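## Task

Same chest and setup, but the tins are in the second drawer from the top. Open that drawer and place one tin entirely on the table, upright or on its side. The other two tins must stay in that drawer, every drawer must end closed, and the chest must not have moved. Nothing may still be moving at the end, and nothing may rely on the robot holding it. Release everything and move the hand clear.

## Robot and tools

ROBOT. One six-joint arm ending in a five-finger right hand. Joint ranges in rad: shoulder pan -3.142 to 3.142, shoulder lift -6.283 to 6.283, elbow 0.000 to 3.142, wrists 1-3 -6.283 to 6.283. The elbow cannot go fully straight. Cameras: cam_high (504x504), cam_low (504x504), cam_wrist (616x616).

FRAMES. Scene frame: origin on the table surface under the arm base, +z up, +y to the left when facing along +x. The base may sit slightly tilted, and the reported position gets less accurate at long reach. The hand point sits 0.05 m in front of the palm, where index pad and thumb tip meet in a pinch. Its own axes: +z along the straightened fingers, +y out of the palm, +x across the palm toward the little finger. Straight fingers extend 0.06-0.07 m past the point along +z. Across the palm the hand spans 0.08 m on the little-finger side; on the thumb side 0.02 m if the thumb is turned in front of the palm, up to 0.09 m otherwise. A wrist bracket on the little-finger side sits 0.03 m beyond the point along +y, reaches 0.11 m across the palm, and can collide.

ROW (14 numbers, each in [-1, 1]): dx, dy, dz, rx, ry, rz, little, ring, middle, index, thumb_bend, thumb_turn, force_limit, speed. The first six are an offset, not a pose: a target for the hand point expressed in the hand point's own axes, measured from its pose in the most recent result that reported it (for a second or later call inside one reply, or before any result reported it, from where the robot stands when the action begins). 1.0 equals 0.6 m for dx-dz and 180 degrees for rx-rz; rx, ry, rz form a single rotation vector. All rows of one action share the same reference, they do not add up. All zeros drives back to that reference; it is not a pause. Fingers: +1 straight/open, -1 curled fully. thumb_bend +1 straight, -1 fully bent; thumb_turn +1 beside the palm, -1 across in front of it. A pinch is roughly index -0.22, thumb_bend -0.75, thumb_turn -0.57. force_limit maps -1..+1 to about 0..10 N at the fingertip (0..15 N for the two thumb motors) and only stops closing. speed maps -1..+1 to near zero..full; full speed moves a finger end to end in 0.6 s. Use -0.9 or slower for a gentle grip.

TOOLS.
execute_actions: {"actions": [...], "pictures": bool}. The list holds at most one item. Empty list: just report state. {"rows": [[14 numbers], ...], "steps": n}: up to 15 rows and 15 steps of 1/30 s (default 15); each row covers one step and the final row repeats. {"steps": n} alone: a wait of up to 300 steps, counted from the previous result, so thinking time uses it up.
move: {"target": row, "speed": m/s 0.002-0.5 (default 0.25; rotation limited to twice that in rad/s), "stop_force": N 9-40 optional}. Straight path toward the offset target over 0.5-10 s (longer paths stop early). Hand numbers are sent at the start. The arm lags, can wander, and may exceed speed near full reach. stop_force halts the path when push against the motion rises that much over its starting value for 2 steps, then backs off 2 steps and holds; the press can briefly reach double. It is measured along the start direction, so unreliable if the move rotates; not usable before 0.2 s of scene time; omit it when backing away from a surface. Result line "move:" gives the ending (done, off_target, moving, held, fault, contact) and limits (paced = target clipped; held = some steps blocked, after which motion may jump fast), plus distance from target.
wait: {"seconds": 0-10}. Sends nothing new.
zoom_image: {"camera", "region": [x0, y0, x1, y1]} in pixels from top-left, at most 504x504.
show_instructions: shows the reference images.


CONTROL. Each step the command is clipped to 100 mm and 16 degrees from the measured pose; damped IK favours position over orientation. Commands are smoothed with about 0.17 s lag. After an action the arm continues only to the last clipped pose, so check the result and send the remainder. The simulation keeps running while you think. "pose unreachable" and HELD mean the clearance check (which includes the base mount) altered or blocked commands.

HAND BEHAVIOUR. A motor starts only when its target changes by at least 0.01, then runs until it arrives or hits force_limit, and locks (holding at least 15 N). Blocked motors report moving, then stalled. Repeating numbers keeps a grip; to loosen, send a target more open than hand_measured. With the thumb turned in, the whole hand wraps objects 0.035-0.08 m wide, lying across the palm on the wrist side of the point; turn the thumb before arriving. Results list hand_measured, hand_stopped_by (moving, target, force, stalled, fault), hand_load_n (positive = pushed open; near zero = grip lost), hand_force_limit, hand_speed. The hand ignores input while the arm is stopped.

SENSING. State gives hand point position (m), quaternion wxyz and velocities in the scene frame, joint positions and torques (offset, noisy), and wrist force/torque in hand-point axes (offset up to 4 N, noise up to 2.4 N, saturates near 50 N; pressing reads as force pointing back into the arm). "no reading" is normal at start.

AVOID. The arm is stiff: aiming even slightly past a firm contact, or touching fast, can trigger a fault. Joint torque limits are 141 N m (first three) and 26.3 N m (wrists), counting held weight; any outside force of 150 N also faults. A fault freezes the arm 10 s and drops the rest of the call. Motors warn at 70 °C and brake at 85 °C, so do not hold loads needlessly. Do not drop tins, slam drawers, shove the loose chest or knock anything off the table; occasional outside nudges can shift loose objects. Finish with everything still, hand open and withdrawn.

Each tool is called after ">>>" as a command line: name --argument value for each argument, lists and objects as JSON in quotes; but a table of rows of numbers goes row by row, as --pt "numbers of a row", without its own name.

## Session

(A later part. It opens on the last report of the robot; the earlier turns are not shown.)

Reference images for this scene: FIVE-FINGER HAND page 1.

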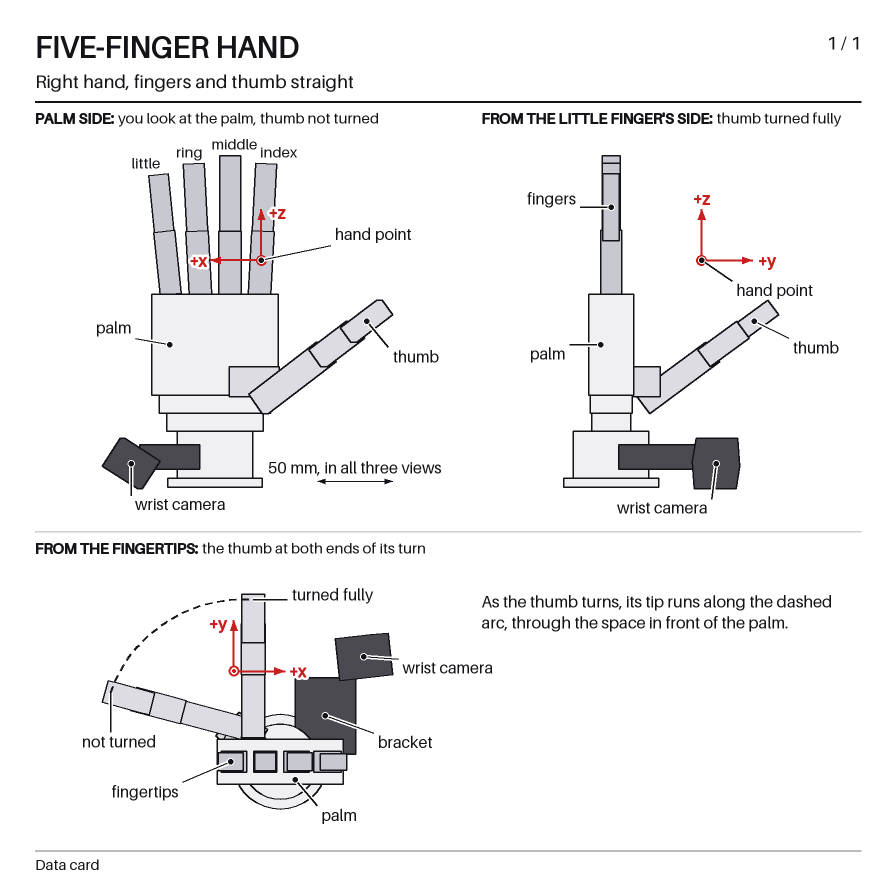

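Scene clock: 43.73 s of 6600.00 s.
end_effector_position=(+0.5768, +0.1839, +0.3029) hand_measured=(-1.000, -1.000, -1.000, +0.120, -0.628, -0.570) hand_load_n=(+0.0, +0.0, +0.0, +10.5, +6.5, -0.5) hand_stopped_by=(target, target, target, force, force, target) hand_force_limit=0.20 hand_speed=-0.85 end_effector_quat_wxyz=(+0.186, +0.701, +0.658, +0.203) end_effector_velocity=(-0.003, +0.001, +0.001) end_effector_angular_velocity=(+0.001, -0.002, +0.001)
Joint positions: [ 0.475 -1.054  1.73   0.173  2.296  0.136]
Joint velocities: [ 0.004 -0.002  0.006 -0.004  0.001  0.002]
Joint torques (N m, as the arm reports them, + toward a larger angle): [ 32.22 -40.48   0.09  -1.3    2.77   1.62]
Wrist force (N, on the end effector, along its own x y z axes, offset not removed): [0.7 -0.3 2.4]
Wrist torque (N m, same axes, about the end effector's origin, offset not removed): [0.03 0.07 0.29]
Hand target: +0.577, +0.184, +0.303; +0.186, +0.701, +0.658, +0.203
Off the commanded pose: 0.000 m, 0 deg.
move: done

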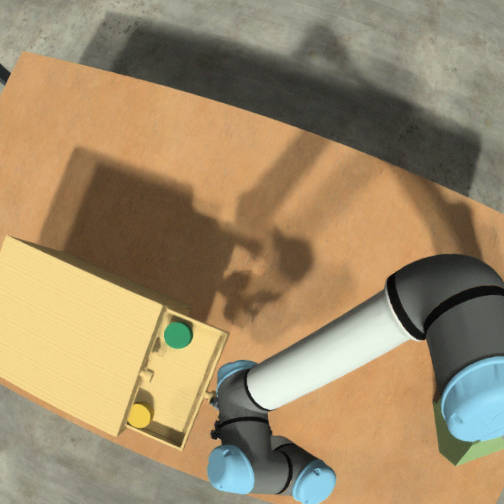

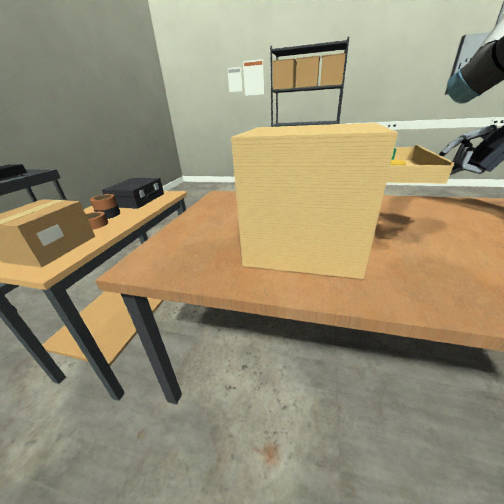

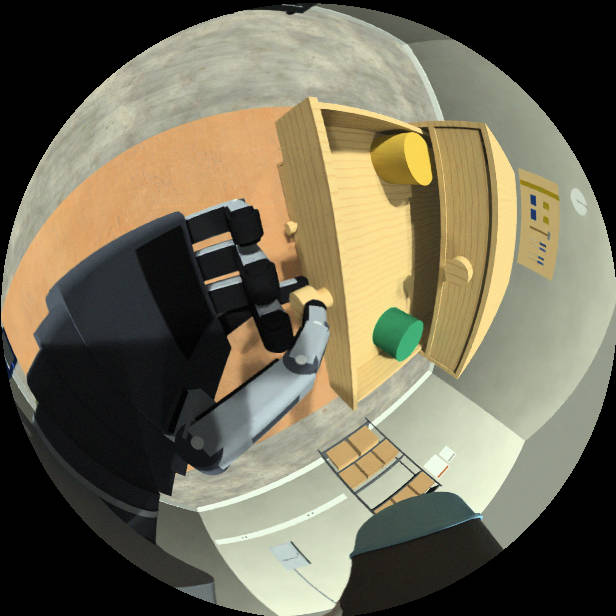

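>>> move --target '[-0.004,-0.0635,-0.0396,0,0,0,-1,-1,-1,-0.3,-0.7,-0.57,0.2,-0.85]' --speed 0.03

>>> move --target '[0,0,0,0,0,0,-1,-1,-1,0.3,-0.44,-0.57,0.2,-0.5]'

>>> zoom_image --camera "cam_high" --region '[100, 290, 280, 470]'

Scene clock: 51.37 s of 6600.00 s.
end_effector_position=(+0.5322, +0.1839, +0.3028) hand_measured=(-1.000, -1.000, -1.000, +0.120, -0.628, -0.570) hand_load_n=(+0.0, +0.0, +0.0, +10.5, +7.0, -0.5) hand_stopped_by=(target, target, target, force, force, target) hand_force_limit=0.20 hand_speed=-0.85 end_effector_quat_wxyz=(+0.186, +0.701, +0.658, +0.203) end_effector_velocity=(-0.001, -0.000, +0.001) end_effector_angular_velocity=(+0.001, -0.002, -0.003)
Joint positions: [ 0.519 -1.085  1.835  0.129  2.325  0.181]
Joint velocities: [ 0.002 -0.002  0.004 -0.003  0.002  0.003]
Joint torques (N m, as the arm reports them, + toward a larger angle): [ 31.84 -38.99   1.37  -1.27   2.75   1.46]
Wrist force (N, on the end effector, along its own x y z axes, offset not removed): [-1.1 -1.6 1.5]
Wrist torque (N m, same axes, about the end effector's origin, offset not removed): [-0.11 0.40 0.33]
Hand target: +0.532, +0.184, +0.303; +0.186, +0.701, +0.658, +0.203
Off the commanded pose: 0.000 m, 0 deg.
After step 90, 2.80 s passed at rest.
move: done

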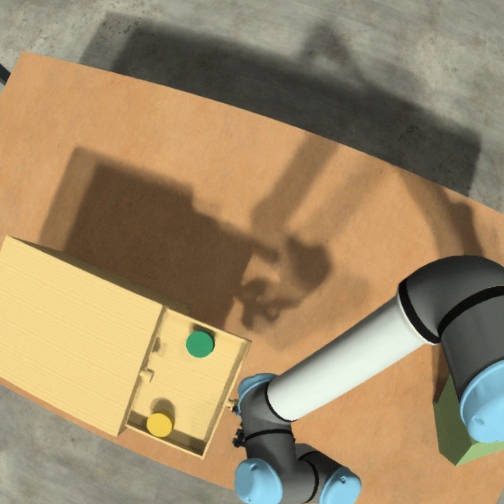

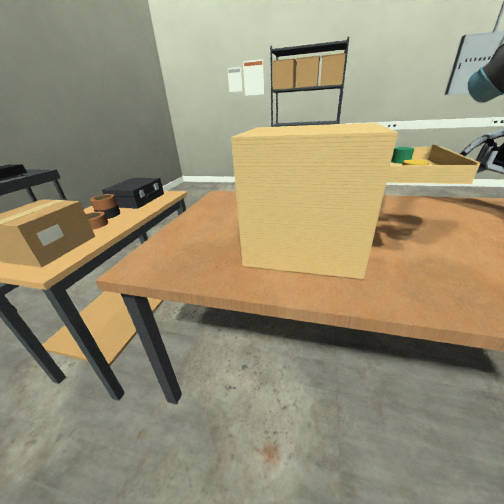

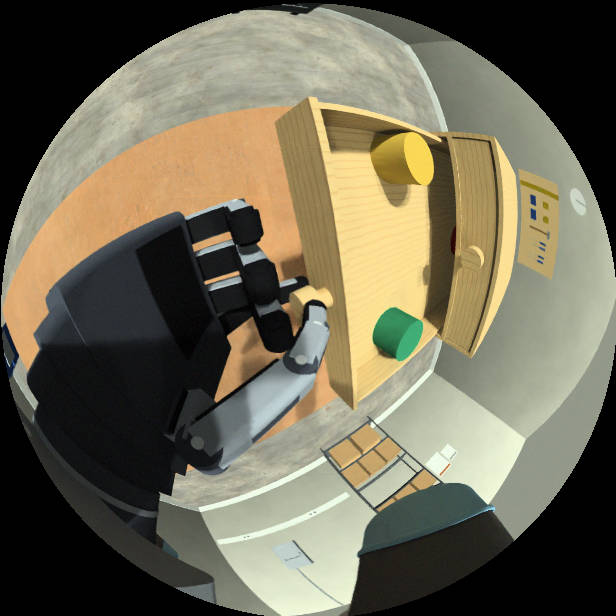

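Scene clock: 52.00 s of 6600.00 s.
end_effector_position=(+0.5322, +0.1839, +0.3029) hand_measured=(-1.000, -1.000, -1.000, +0.300, -0.440, -0.570) hand_load_n=(+0.0, +0.0, +0.0, +0.0, +0.0, +0.0) hand_stopped_by=(target, target, target, target, target, target) hand_force_limit=0.20 hand_speed=-0.50 end_effector_quat_wxyz=(+0.186, +0.701, +0.658, +0.203) end_effector_velocity=(-0.000, -0.000, -0.000) end_effector_angular_velocity=(-0.001, +0.001, +0.001)
Joint positions: [ 0.519 -1.085  1.835  0.129  2.325  0.181]
Joint velocities: [-0.    -0.     0.001  0.     0.    -0.001]
Joint torques (N m, as the arm reports them, + toward a larger angle): [ 19.25 -33.15 -27.21   1.97  -0.57  -1.66]
Wrist force (N, on the end effector, along its own x y z axes, offset not removed): [0.5 3.2 -4.1]
Wrist torque (N m, same axes, about the end effector's origin, offset not removed): [0.74 0.32 0.35]
Hand target: +0.532, +0.184, +0.303; +0.186, +0.701, +0.658, +0.203
Off the commanded pose: 0.000 m, 0 deg.
move: done

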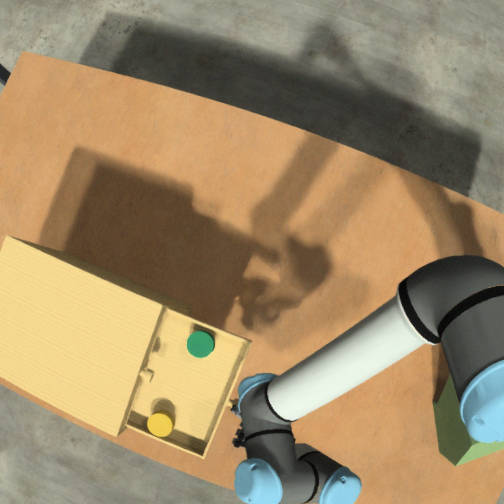

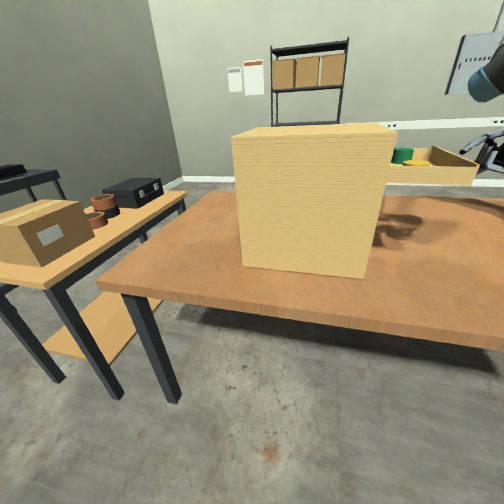

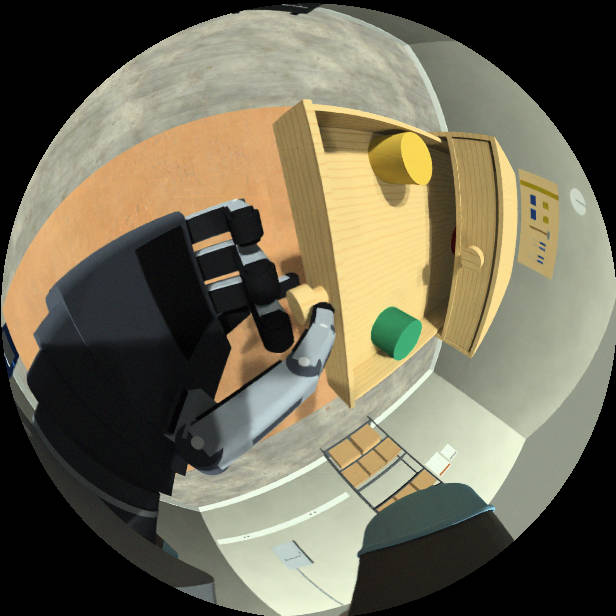

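Region (100, 290, 280, 470) of cam_high's 504x504 image, scaled by 2.800, with more detail than that image has.

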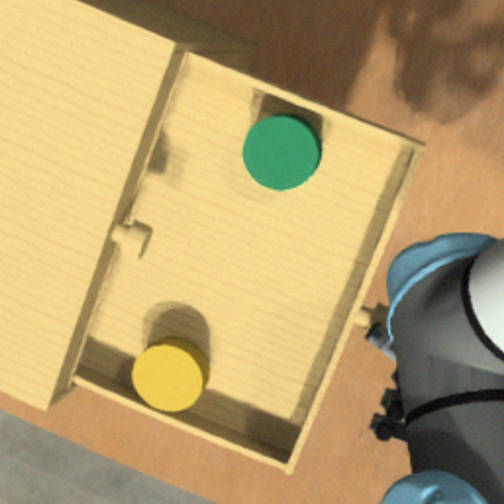

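>>> move --target '[-0.0035,-0.0565,-0.035,0,0,0,-1,-1,-1,0.3,-0.44,-0.57,0.2,0]' --speed 0.1

>>> move --target '[-0.05,0.103,-0.128,-0.002,-0.078,-0.504,-1,-1,-1,0.3,-0.44,-0.57,0.2,0]' --speed 0.45

>>> move --target '[0,0,0,-0.002,-0.078,-0.504,-1,-1,-1,0.38,0.12,-0.57,0.2,0]' --speed 0.45

Scene clock: 58.23 s of 6600.00 s.
end_effector_position=(+0.4925, +0.1839, +0.3027) hand_measured=(-1.000, -1.000, -1.000, +0.300, -0.440, -0.570) hand_load_n=(+0.0, +0.0, +0.0, +0.0, +0.0, +0.0) hand_stopped_by=(target, target, target, target, target, target) hand_force_limit=0.20 hand_speed=0.00 end_effector_quat_wxyz=(+0.186, +0.701, +0.658, +0.203) end_effector_velocity=(-0.003, -0.000, -0.000) end_effector_angular_velocity=(-0.001, +0.001, +0.001)
Joint positions: [ 0.564 -1.104  1.919  0.098  2.353  0.23 ]
Joint velocities: [ 0.003 -0.001  0.006 -0.002  0.002  0.002]
Joint torques (N m, as the arm reports them, + toward a larger angle): [ 31.1  -36.27   3.36  -1.19   2.86   1.6 ]
Wrist force (N, on the end effector, along its own x y z axes, offset not removed): [-0.4 1.6 1.2]
Wrist torque (N m, same axes, about the end effector's origin, offset not removed): [0.20 0.28 0.33]
Hand target: +0.492, +0.184, +0.303; +0.186, +0.701, +0.658, +0.203
Off the commanded pose: 0.000 m, 0 deg.
After step 90, 2.30 s passed at rest.
move: done

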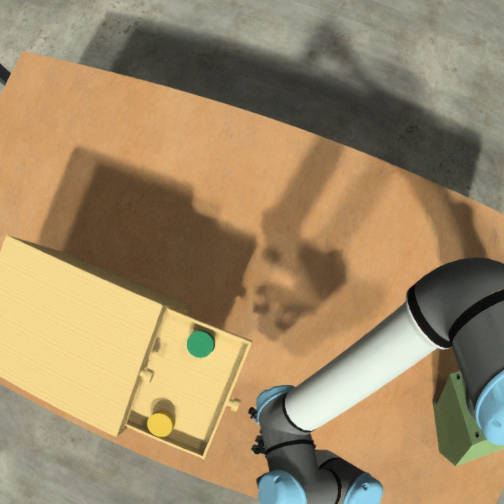

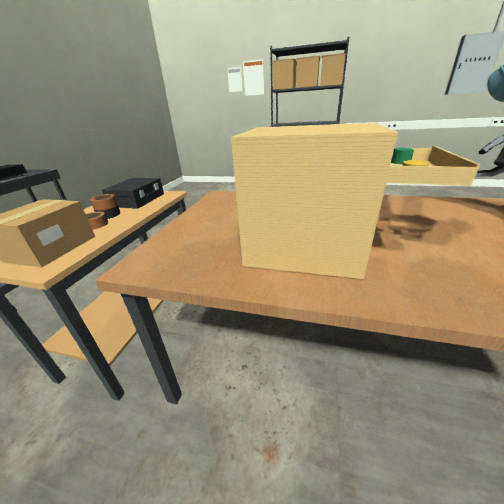

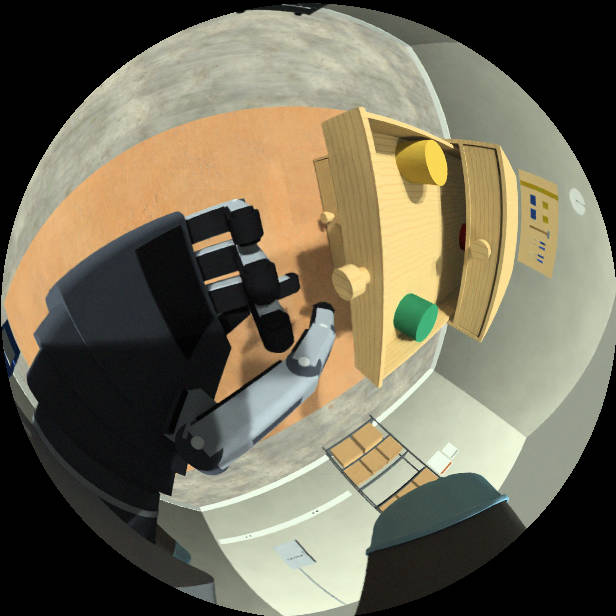

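Scene clock: 60.70 s of 6600.00 s.
end_effector_position=(+0.5025, +0.1494, +0.3992) hand_measured=(-1.000, -1.000, -1.000, +0.300, -0.440, -0.570) hand_load_n=(+0.0, +0.0, +0.0, +0.0, +0.0, +0.0) hand_stopped_by=(target, target, target, target, target, target) hand_force_limit=0.20 hand_speed=0.00 end_effector_quat_wxyz=(+0.347, +0.043, +0.935, -0.066) end_effector_velocity=(-0.000, -0.000, -0.000) end_effector_angular_velocity=(-0.005, -0.004, +0.012)
Joint positions: [ 0.524 -1.451  1.977  0.142  2.495 -1.564]
Joint velocities: [-0.004 -0.008  0.007 -0.013 -0.008 -0.024]
Joint torques (N m, as the arm reports them, + toward a larger angle): [ -0.48 -29.26  -0.68  -1.59  -2.78  -1.77]
Wrist force (N, on the end effector, along its own x y z axes, offset not removed): [1.3 1.7 0.2]
Wrist torque (N m, same axes, about the end effector's origin, offset not removed): [0.42 0.02 0.34]
Hand target: +0.503, +0.149, +0.399; +0.347, +0.042, +0.934, -0.066
Off the commanded pose: 0.000 m, 0 deg.
move: done

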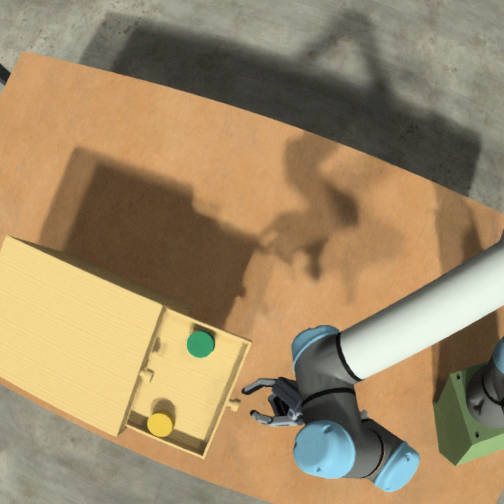

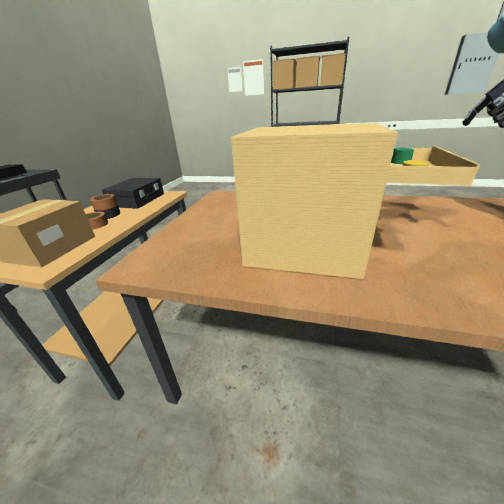

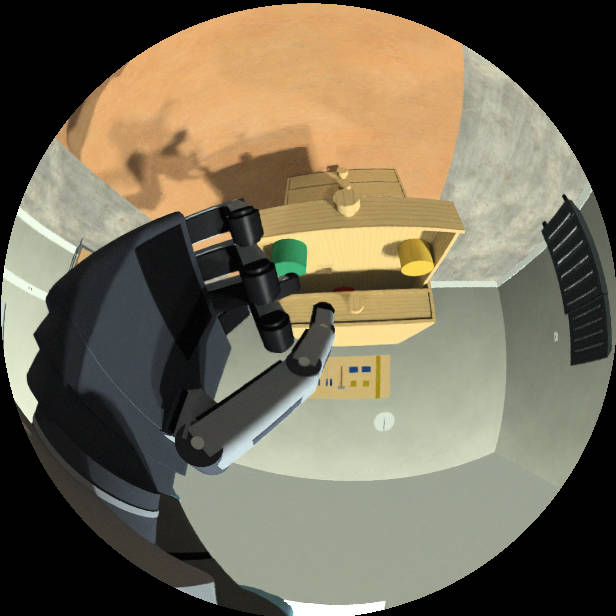

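Scene clock: 63.13 s of 6600.00 s.
end_effector_position=(+0.5025, +0.1493, +0.3992) hand_measured=(-1.000, -1.000, -1.000, +0.380, +0.120, -0.570) hand_load_n=(+0.0, +0.0, +0.0, +0.0, +0.0, +0.0) hand_stopped_by=(target, target, target, target, target, target) hand_force_limit=0.20 hand_speed=0.00 end_effector_quat_wxyz=(-0.297, +0.641, -0.643, +0.294) end_effector_velocity=(+0.000, -0.000, -0.000) end_effector_angular_velocity=(-0.008, -0.002, +0.010)
Joint positions: [ 0.503 -1.499  1.865  0.085  2.305 -3.32 ]
Joint velocities: [-0.     0.    -0.001 -0.002 -0.003 -0.014]
Joint torques (N m, as the arm reports them, + toward a larger angle): [ 25.29  -8.25 -21.18  -1.84  -3.08  -1.71]
Wrist force (N, on the end effector, along its own x y z axes, offset not removed): [1.7 3.6 0.0]
Wrist torque (N m, same axes, about the end effector's origin, offset not removed): [0.55 0.05 0.53]
Hand target: +0.502, +0.149, +0.399; -0.297, +0.642, -0.643, +0.294
Off the commanded pose: 0.000 m, 0 deg.
move: done

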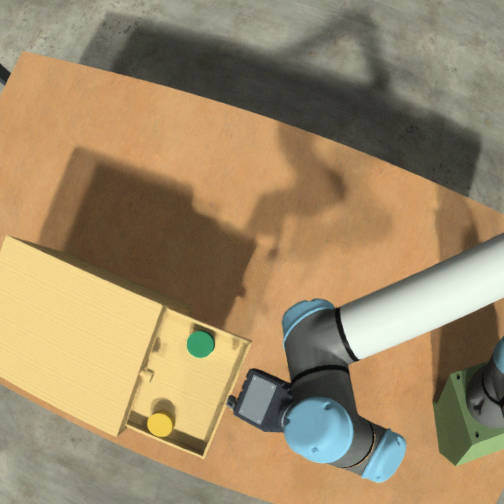

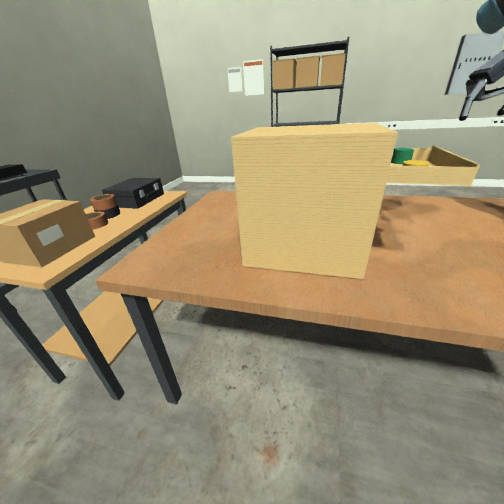

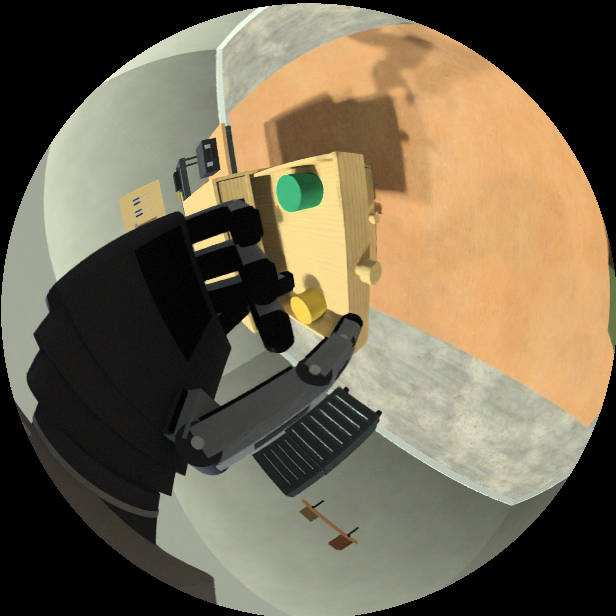

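>>> move --target '[0.075,-0.0565,0.203,0,0,0,-1,-1,-1,0.38,0.12,-0.57,0.2,0]' --speed 0.15

>>> zoom_image --camera "cam_wrist" --region '[220, 180, 440, 400]'

>>> zoom_image --camera "cam_low" --region '[370, 90, 480, 200]'

Scene clock: 67.40 s of 6600.00 s.
end_effector_position=(+0.6168, +0.1045, +0.3458) hand_measured=(-1.000, -1.000, -1.000, +0.380, +0.120, -0.570) hand_load_n=(+0.0, +0.0, +0.0, +0.0, +0.0, +0.0) hand_stopped_by=(target, target, target, target, target, target) hand_force_limit=0.20 hand_speed=0.00 end_effector_quat_wxyz=(-0.297, +0.641, -0.643, +0.294) end_effector_velocity=(+0.003, -0.001, -0.000) end_effector_angular_velocity=(+0.000, -0.001, -0.001)
Joint positions: [ 0.242 -1.397  1.717  0.057  2.066 -3.448]
Joint velocities: [-0.004  0.003 -0.006  0.001 -0.003 -0.002]
Joint torques (N m, as the arm reports them, + toward a larger angle): [  3.53 -16.8  -31.16   2.1   -3.05  -1.7 ]
Wrist force (N, on the end effector, along its own x y z axes, offset not removed): [-0.5 0.4 -0.1]
Wrist torque (N m, same axes, about the end effector's origin, offset not removed): [-0.10 0.37 0.22]
Hand target: +0.617, +0.104, +0.346; -0.297, +0.641, -0.643, +0.294
Off the commanded pose: 0.000 m, 0 deg.
move: done

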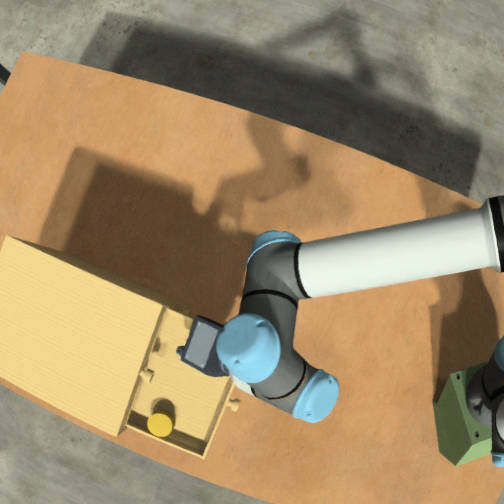

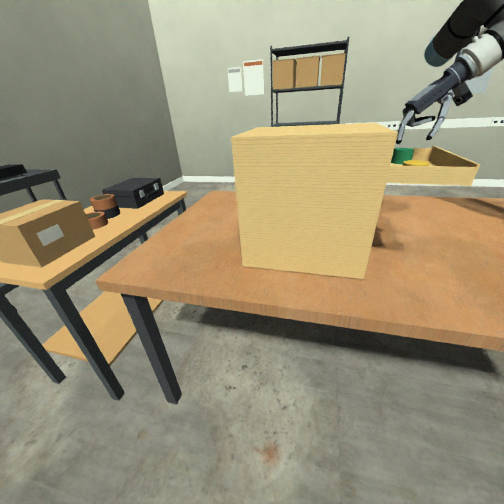

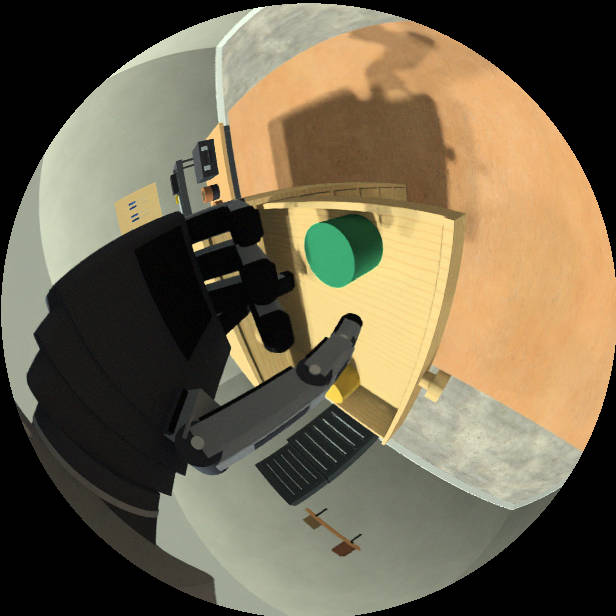

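Region (220, 180, 440, 400) of cam_wrist's 616x616 image, scaled by 2.291, with more detail than that image has.

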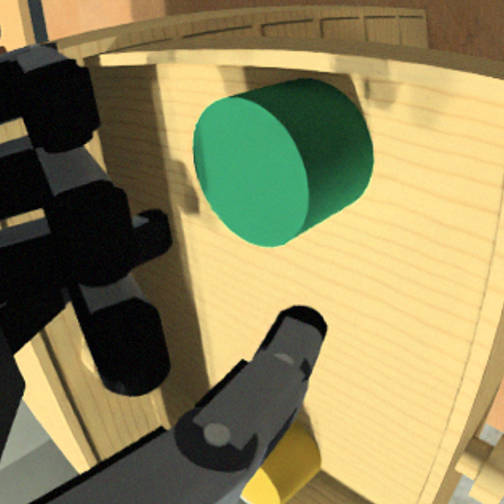

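Region (370, 90, 480, 200) of cam_low's 504x504 image, scaled by 4.582, with more detail than that image has.

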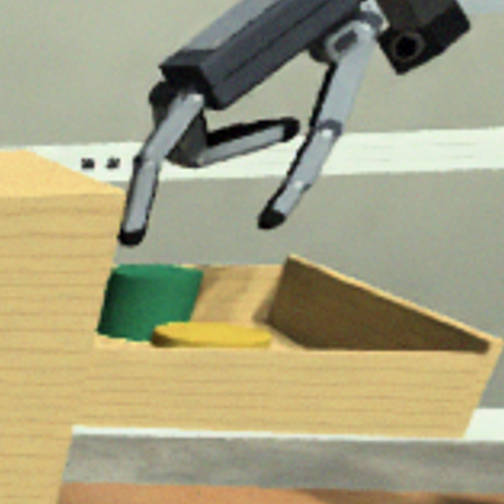

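>>> move --target '[0.037,0.005,0.033,0,0,0,-1,-1,-1,0.38,0.12,-0.57,0.2,0]' --speed 0.04

>>> zoom_image --camera "cam_wrist" --region '[220, 180, 440, 400]'

>>> zoom_image --camera "cam_low" --region '[370, 90, 480, 200]'

Scene clock: 74.37 s of 6600.00 s.
end_effector_position=(+0.6297, +0.0826, +0.3306) hand_measured=(-1.000, -1.000, -1.000, +0.380, +0.120, -0.570) hand_load_n=(+0.0, +0.0, +0.0, +0.0, +0.0, +0.0) hand_stopped_by=(target, target, target, target, target, target) hand_force_limit=0.20 hand_speed=0.00 end_effector_quat_wxyz=(-0.297, +0.641, -0.643, +0.294) end_effector_velocity=(+0.001, -0.002, -0.001) end_effector_angular_velocity=(+0.000, -0.000, -0.000)
Joint positions: [ 0.173 -1.402  1.719  0.048  2.002 -3.476]
Joint velocities: [-0.006 -0.    -0.    -0.001 -0.006 -0.002]
Joint torques (N m, as the arm reports them, + toward a larger angle): [  3.98 -38.57  -9.41  -1.96  -3.04  -1.55]
Wrist force (N, on the end effector, along its own x y z axes, offset not removed): [1.1 2.1 1.1]
Wrist torque (N m, same axes, about the end effector's origin, offset not removed): [0.29 0.09 0.27]
Hand target: +0.630, +0.082, +0.330; -0.297, +0.641, -0.643, +0.294
Off the commanded pose: 0.000 m, 0 deg.
After step 90, 2.87 s passed at rest.
move: done

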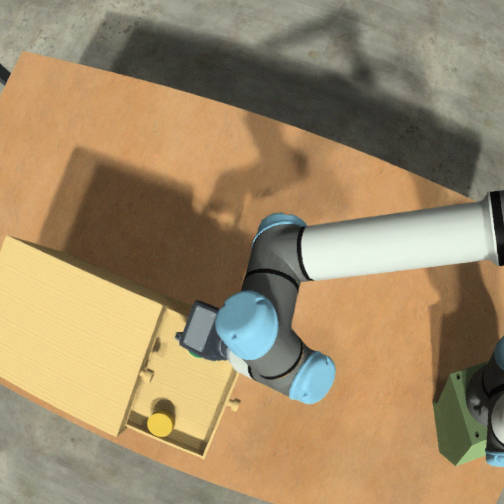

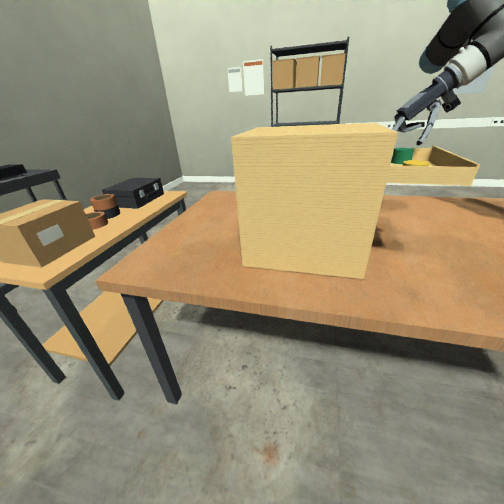

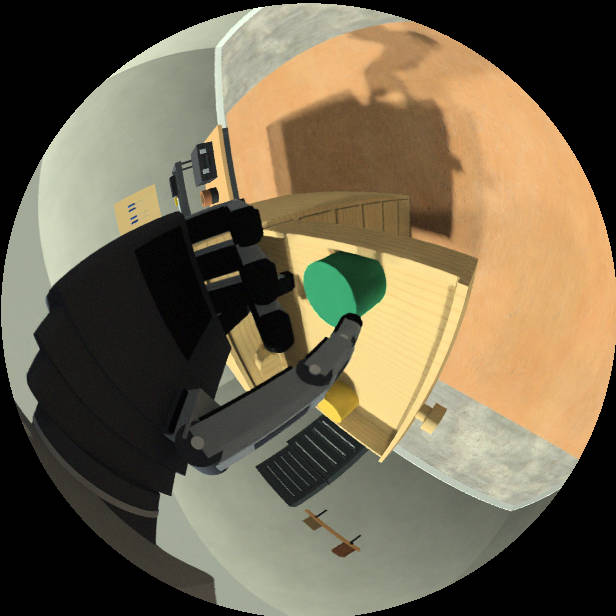

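Region (220, 180, 440, 400) of cam_wrist's 616x616 image, scaled by 2.291, with more detail than that image has.

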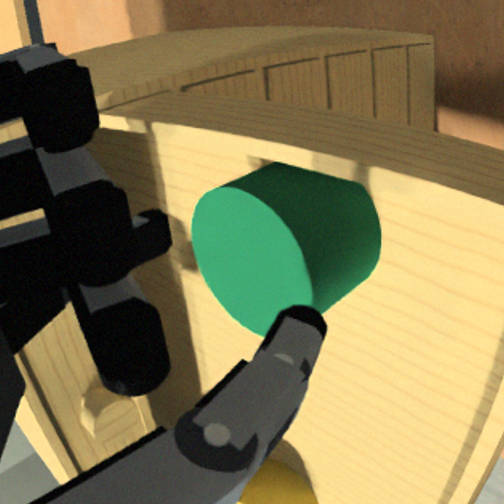

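Region (370, 90, 480, 200) of cam_low's 504x504 image, scaled by 4.582, with more detail than that image has.

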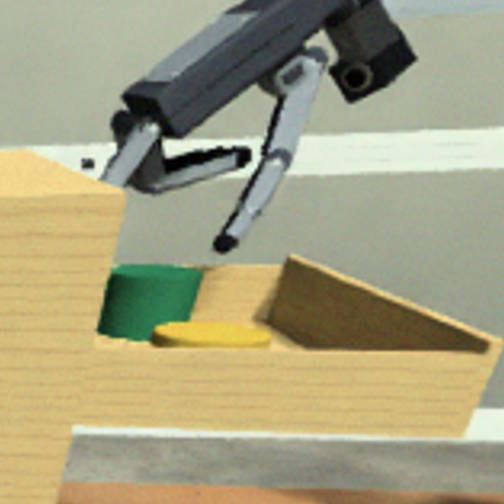

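>>> move --target '[0.005,0.0375,0.028,0,0,0,-1,-1,-1,0.38,0.12,-0.57,0.2,0]' --speed 0.02 --stop_force 9

>>> zoom_image --camera "cam_wrist" --region '[200, 160, 440, 400]'

>>> zoom_image --camera "cam_low" --region '[370, 90, 480, 200]'

Scene clock: 78.60 s of 6600.00 s.
end_effector_position=(+0.6279, +0.0799, +0.3029) hand_measured=(-1.000, -1.000, -1.000, +0.380, +0.120, -0.570) hand_load_n=(+0.0, +0.0, +0.0, +0.0, +0.0, +0.0) hand_stopped_by=(target, target, target, target, target, target) hand_force_limit=0.20 hand_speed=0.00 end_effector_quat_wxyz=(-0.297, +0.641, -0.643, +0.294) end_effector_velocity=(-0.001, +0.001, -0.002) end_effector_angular_velocity=(+0.001, -0.001, +0.001)
Joint positions: [ 0.134 -1.39   1.765 -0.016  1.965 -3.492]
Joint velocities: [-0.002  0.001  0.005 -0.005 -0.003 -0.   ]
Joint torques (N m, as the arm reports them, + toward a larger angle): [  2.72 -17.77  -0.02  -1.76  -2.92  -1.51]
Wrist force (N, on the end effector, along its own x y z axes, offset not removed): [2.1 0.1 -1.6]
Wrist torque (N m, same axes, about the end effector's origin, offset not removed): [-0.02 -0.03 0.40]
Hand target: +0.628, +0.080, +0.303; -0.297, +0.641, -0.643, +0.294
Off the commanded pose: 0.000 m, 0 deg.
move: done

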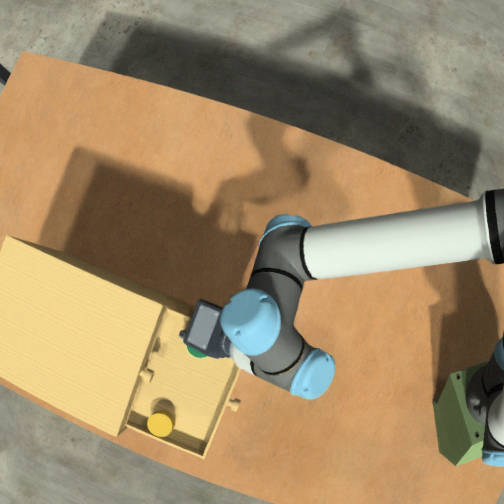

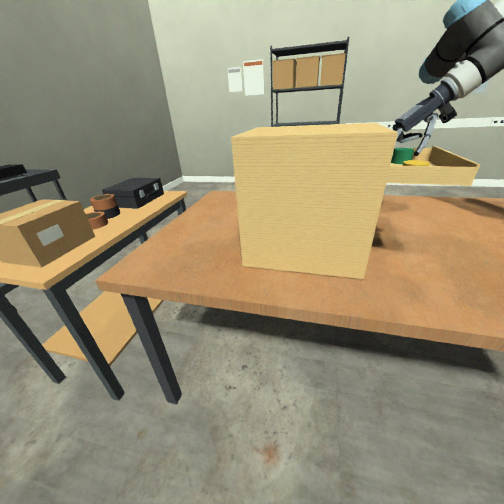

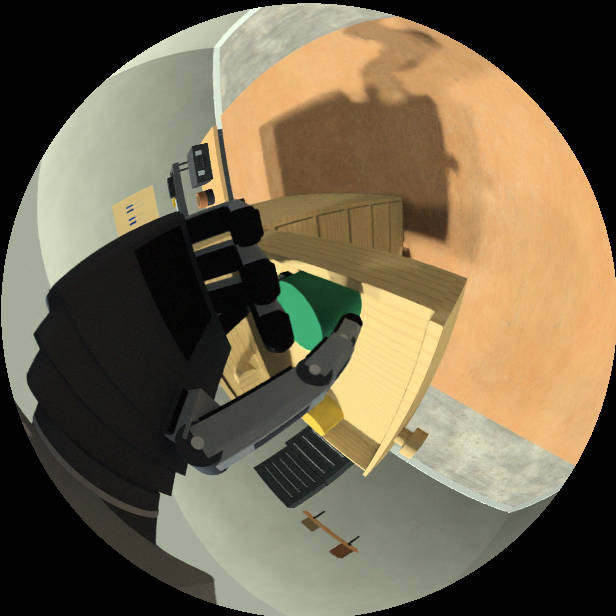

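Region (200, 160, 440, 400) of cam_wrist's 616x616 image, scaled by 2.100, with more detail than that image has.

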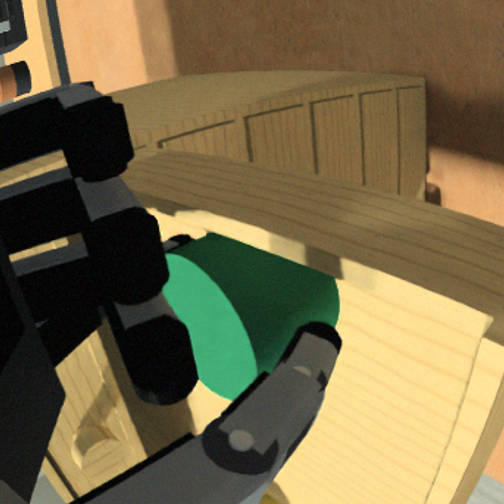

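Region (370, 90, 480, 200) of cam_low's 504x504 image, scaled by 4.582, with more detail than that image has.

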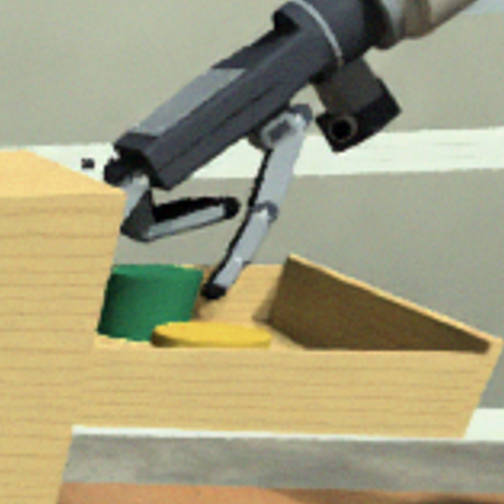

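>>> execute_actions --actions '[]'

Scene clock: 86.23 s of 6600.00 s.
end_effector_position=(+0.6279, +0.0798, +0.3026) hand_measured=(-1.000, -1.000, -1.000, +0.380, +0.120, -0.570) hand_load_n=(+0.0, +0.0, +0.0, +0.0, +0.0, +0.0) hand_stopped_by=(target, target, target, target, target, target) hand_force_limit=0.20 hand_speed=0.00 end_effector_quat_wxyz=(-0.297, +0.641, -0.643, +0.294) end_effector_velocity=(+0.000, -0.000, +0.000) end_effector_angular_velocity=(+0.001, -0.000, -0.001)
Joint positions: [ 0.134 -1.389  1.765 -0.017  1.964 -3.492]
Joint velocities: [-0.001 -0.    -0.    -0.     0.     0.001]
Joint torques (N m, as the arm reports them, + toward a larger angle): [  3.97 -17.94  -0.4   -1.96  -3.2   -1.66]
Wrist force (N, on the end effector, along its own x y z axes, offset not removed): [1.7 0.7 1.0]
Wrist torque (N m, same axes, about the end effector's origin, offset not removed): [-0.01 -0.10 0.38]
Hand target: +0.628, +0.080, +0.303; -0.297, +0.641, -0.643, +0.294
Off the commanded pose: 0.000 m, 0 deg.
Steps of this call (steps 1 to 90: nothing new was sent; then 4.63 s passed at rest). Readings (end_effector_position | what the end effector reports):
1: (+0.6279, +0.0798, +0.3028) | hand_measured=(-1.000, -1.000, -1.000, +0.380, +0.120, -0.570) hand_load_n=(+0.0, +0.0, +0.0, +0.0, +0.0, +0.0) hand_stopped_by=(target, target, target, target, target, target) hand_force_limit=0.20 hand_speed=0.00
2: (+0.6279, +0.0798, +0.3027) | hand_measured=(-1.000, -1.000, -1.000, +0.380, +0.120, -0.570) hand_load_n=(+0.0, +0.0, +0.0, +0.0, +0.0, +0.0) hand_stopped_by=(target, target, target, target, target, target) hand_force_limit=0.20 hand_speed=0.00
4: (+0.6279, +0.0798, +0.3027) | hand_measured=(-1.000, -1.000, -1.000, +0.380, +0.120, -0.570) hand_load_n=(+0.0, +0.0, +0.0, +0.0, +0.0, +0.0) hand_stopped_by=(target, target, target, target, target, target) hand_force_limit=0.20 hand_speed=0.00
8: (+0.6279, +0.0798, +0.3026) | hand_measured=(-1.000, -1.000, -1.000, +0.380, +0.120, -0.570) hand_load_n=(+0.0, +0.0, +0.0, +0.0, +0.0, +0.0) hand_stopped_by=(target, target, target, target, target, target) hand_force_limit=0.20 hand_speed=0.00
90: the state above

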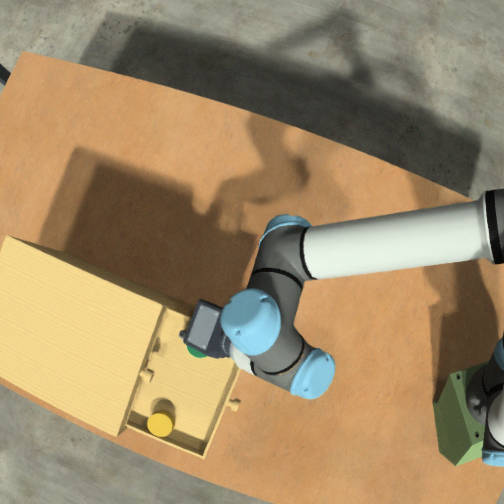

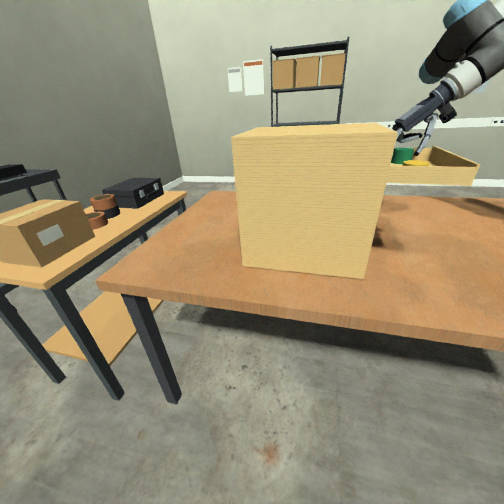

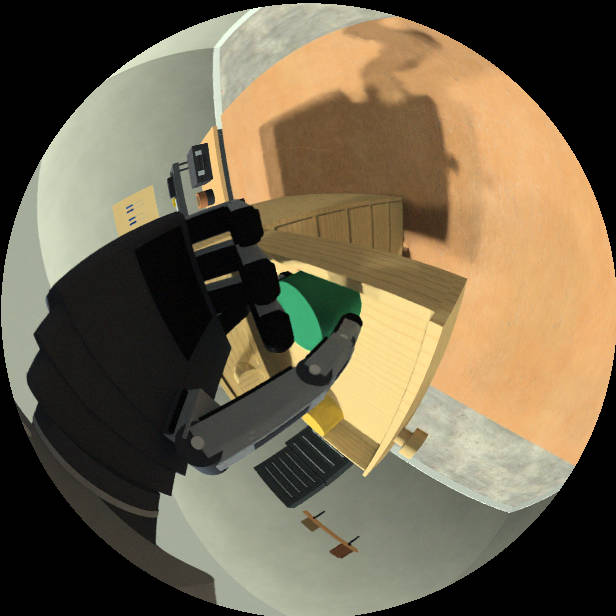

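>>> move --target '[0,0.0126,0.0109,0,0,0,-1,-1,-1,0.38,0.12,-0.57,0.2,0]' --speed 0.02 --stop_force 9

>>> zoom_image --camera "cam_low" --region '[370,100,490,200]'

>>> zoom_image --camera "cam_wrist" --region '[220,220,420,420]'

Scene clock: 88.47 s of 6600.00 s.
end_effector_position=(+0.6279, +0.0799, +0.2929) hand_measured=(-1.000, -1.000, -1.000, +0.380, +0.120, -0.570) hand_load_n=(+0.0, +0.0, +0.0, +0.0, +0.0, +0.0) hand_stopped_by=(target, target, target, target, target, target) hand_force_limit=0.20 hand_speed=0.00 end_effector_quat_wxyz=(-0.297, +0.641, -0.643, +0.294) end_effector_velocity=(+0.000, +0.000, -0.002) end_effector_angular_velocity=(+0.000, -0.001, -0.000)
Joint positions: [ 0.122 -1.381  1.777 -0.039  1.954 -3.496]
Joint velocities: [-0.002  0.002  0.002 -0.006 -0.003 -0.001]
Joint torques (N m, as the arm reports them, + toward a larger angle): [  4.16 -15.23   1.89  -1.56  -3.11  -1.85]
Wrist force (N, on the end effector, along its own x y z axes, offset not removed): [1.4 -2.1 -0.7]
Wrist torque (N m, same axes, about the end effector's origin, offset not removed): [-0.01 0.03 0.35]
Hand target: +0.628, +0.080, +0.293; -0.297, +0.641, -0.643, +0.294
Off the commanded pose: 0.000 m, 0 deg.
move: done

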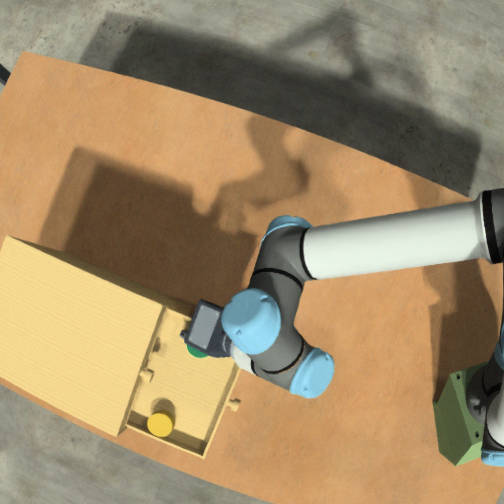

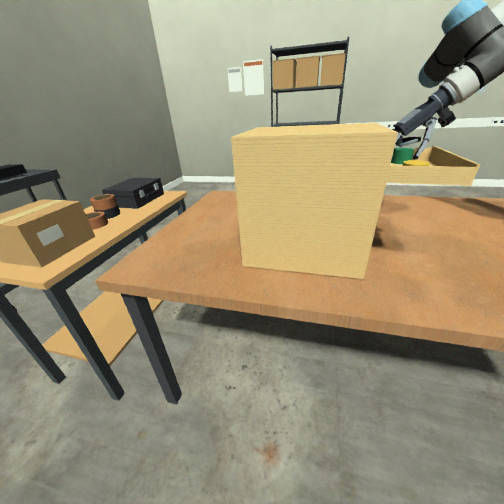

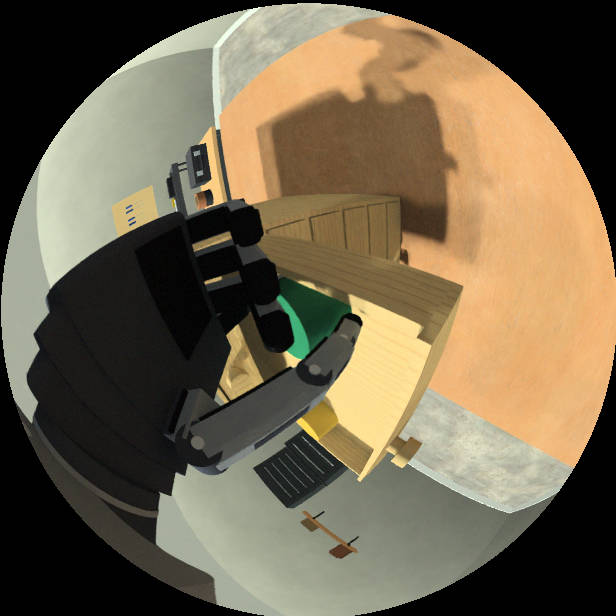

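Region (370, 100, 490, 200) of cam_low's 504x504 image, scaled by 4.200, with more detail than that image has.

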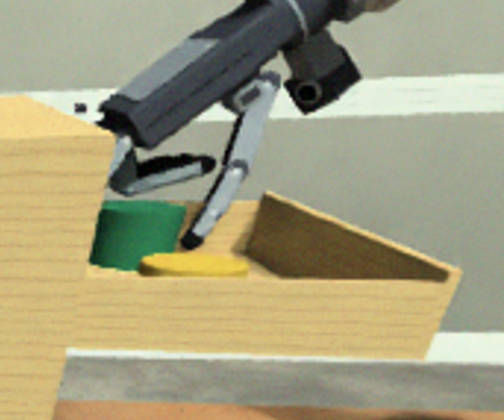

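Region (220, 220, 420, 420) of cam_wrist's 616x616 image, scaled by 2.520, with more detail than that image has.

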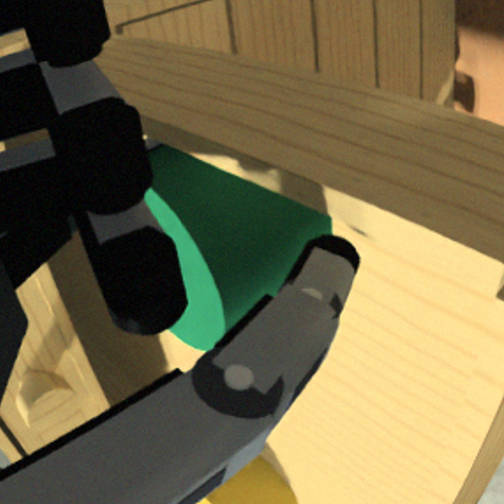

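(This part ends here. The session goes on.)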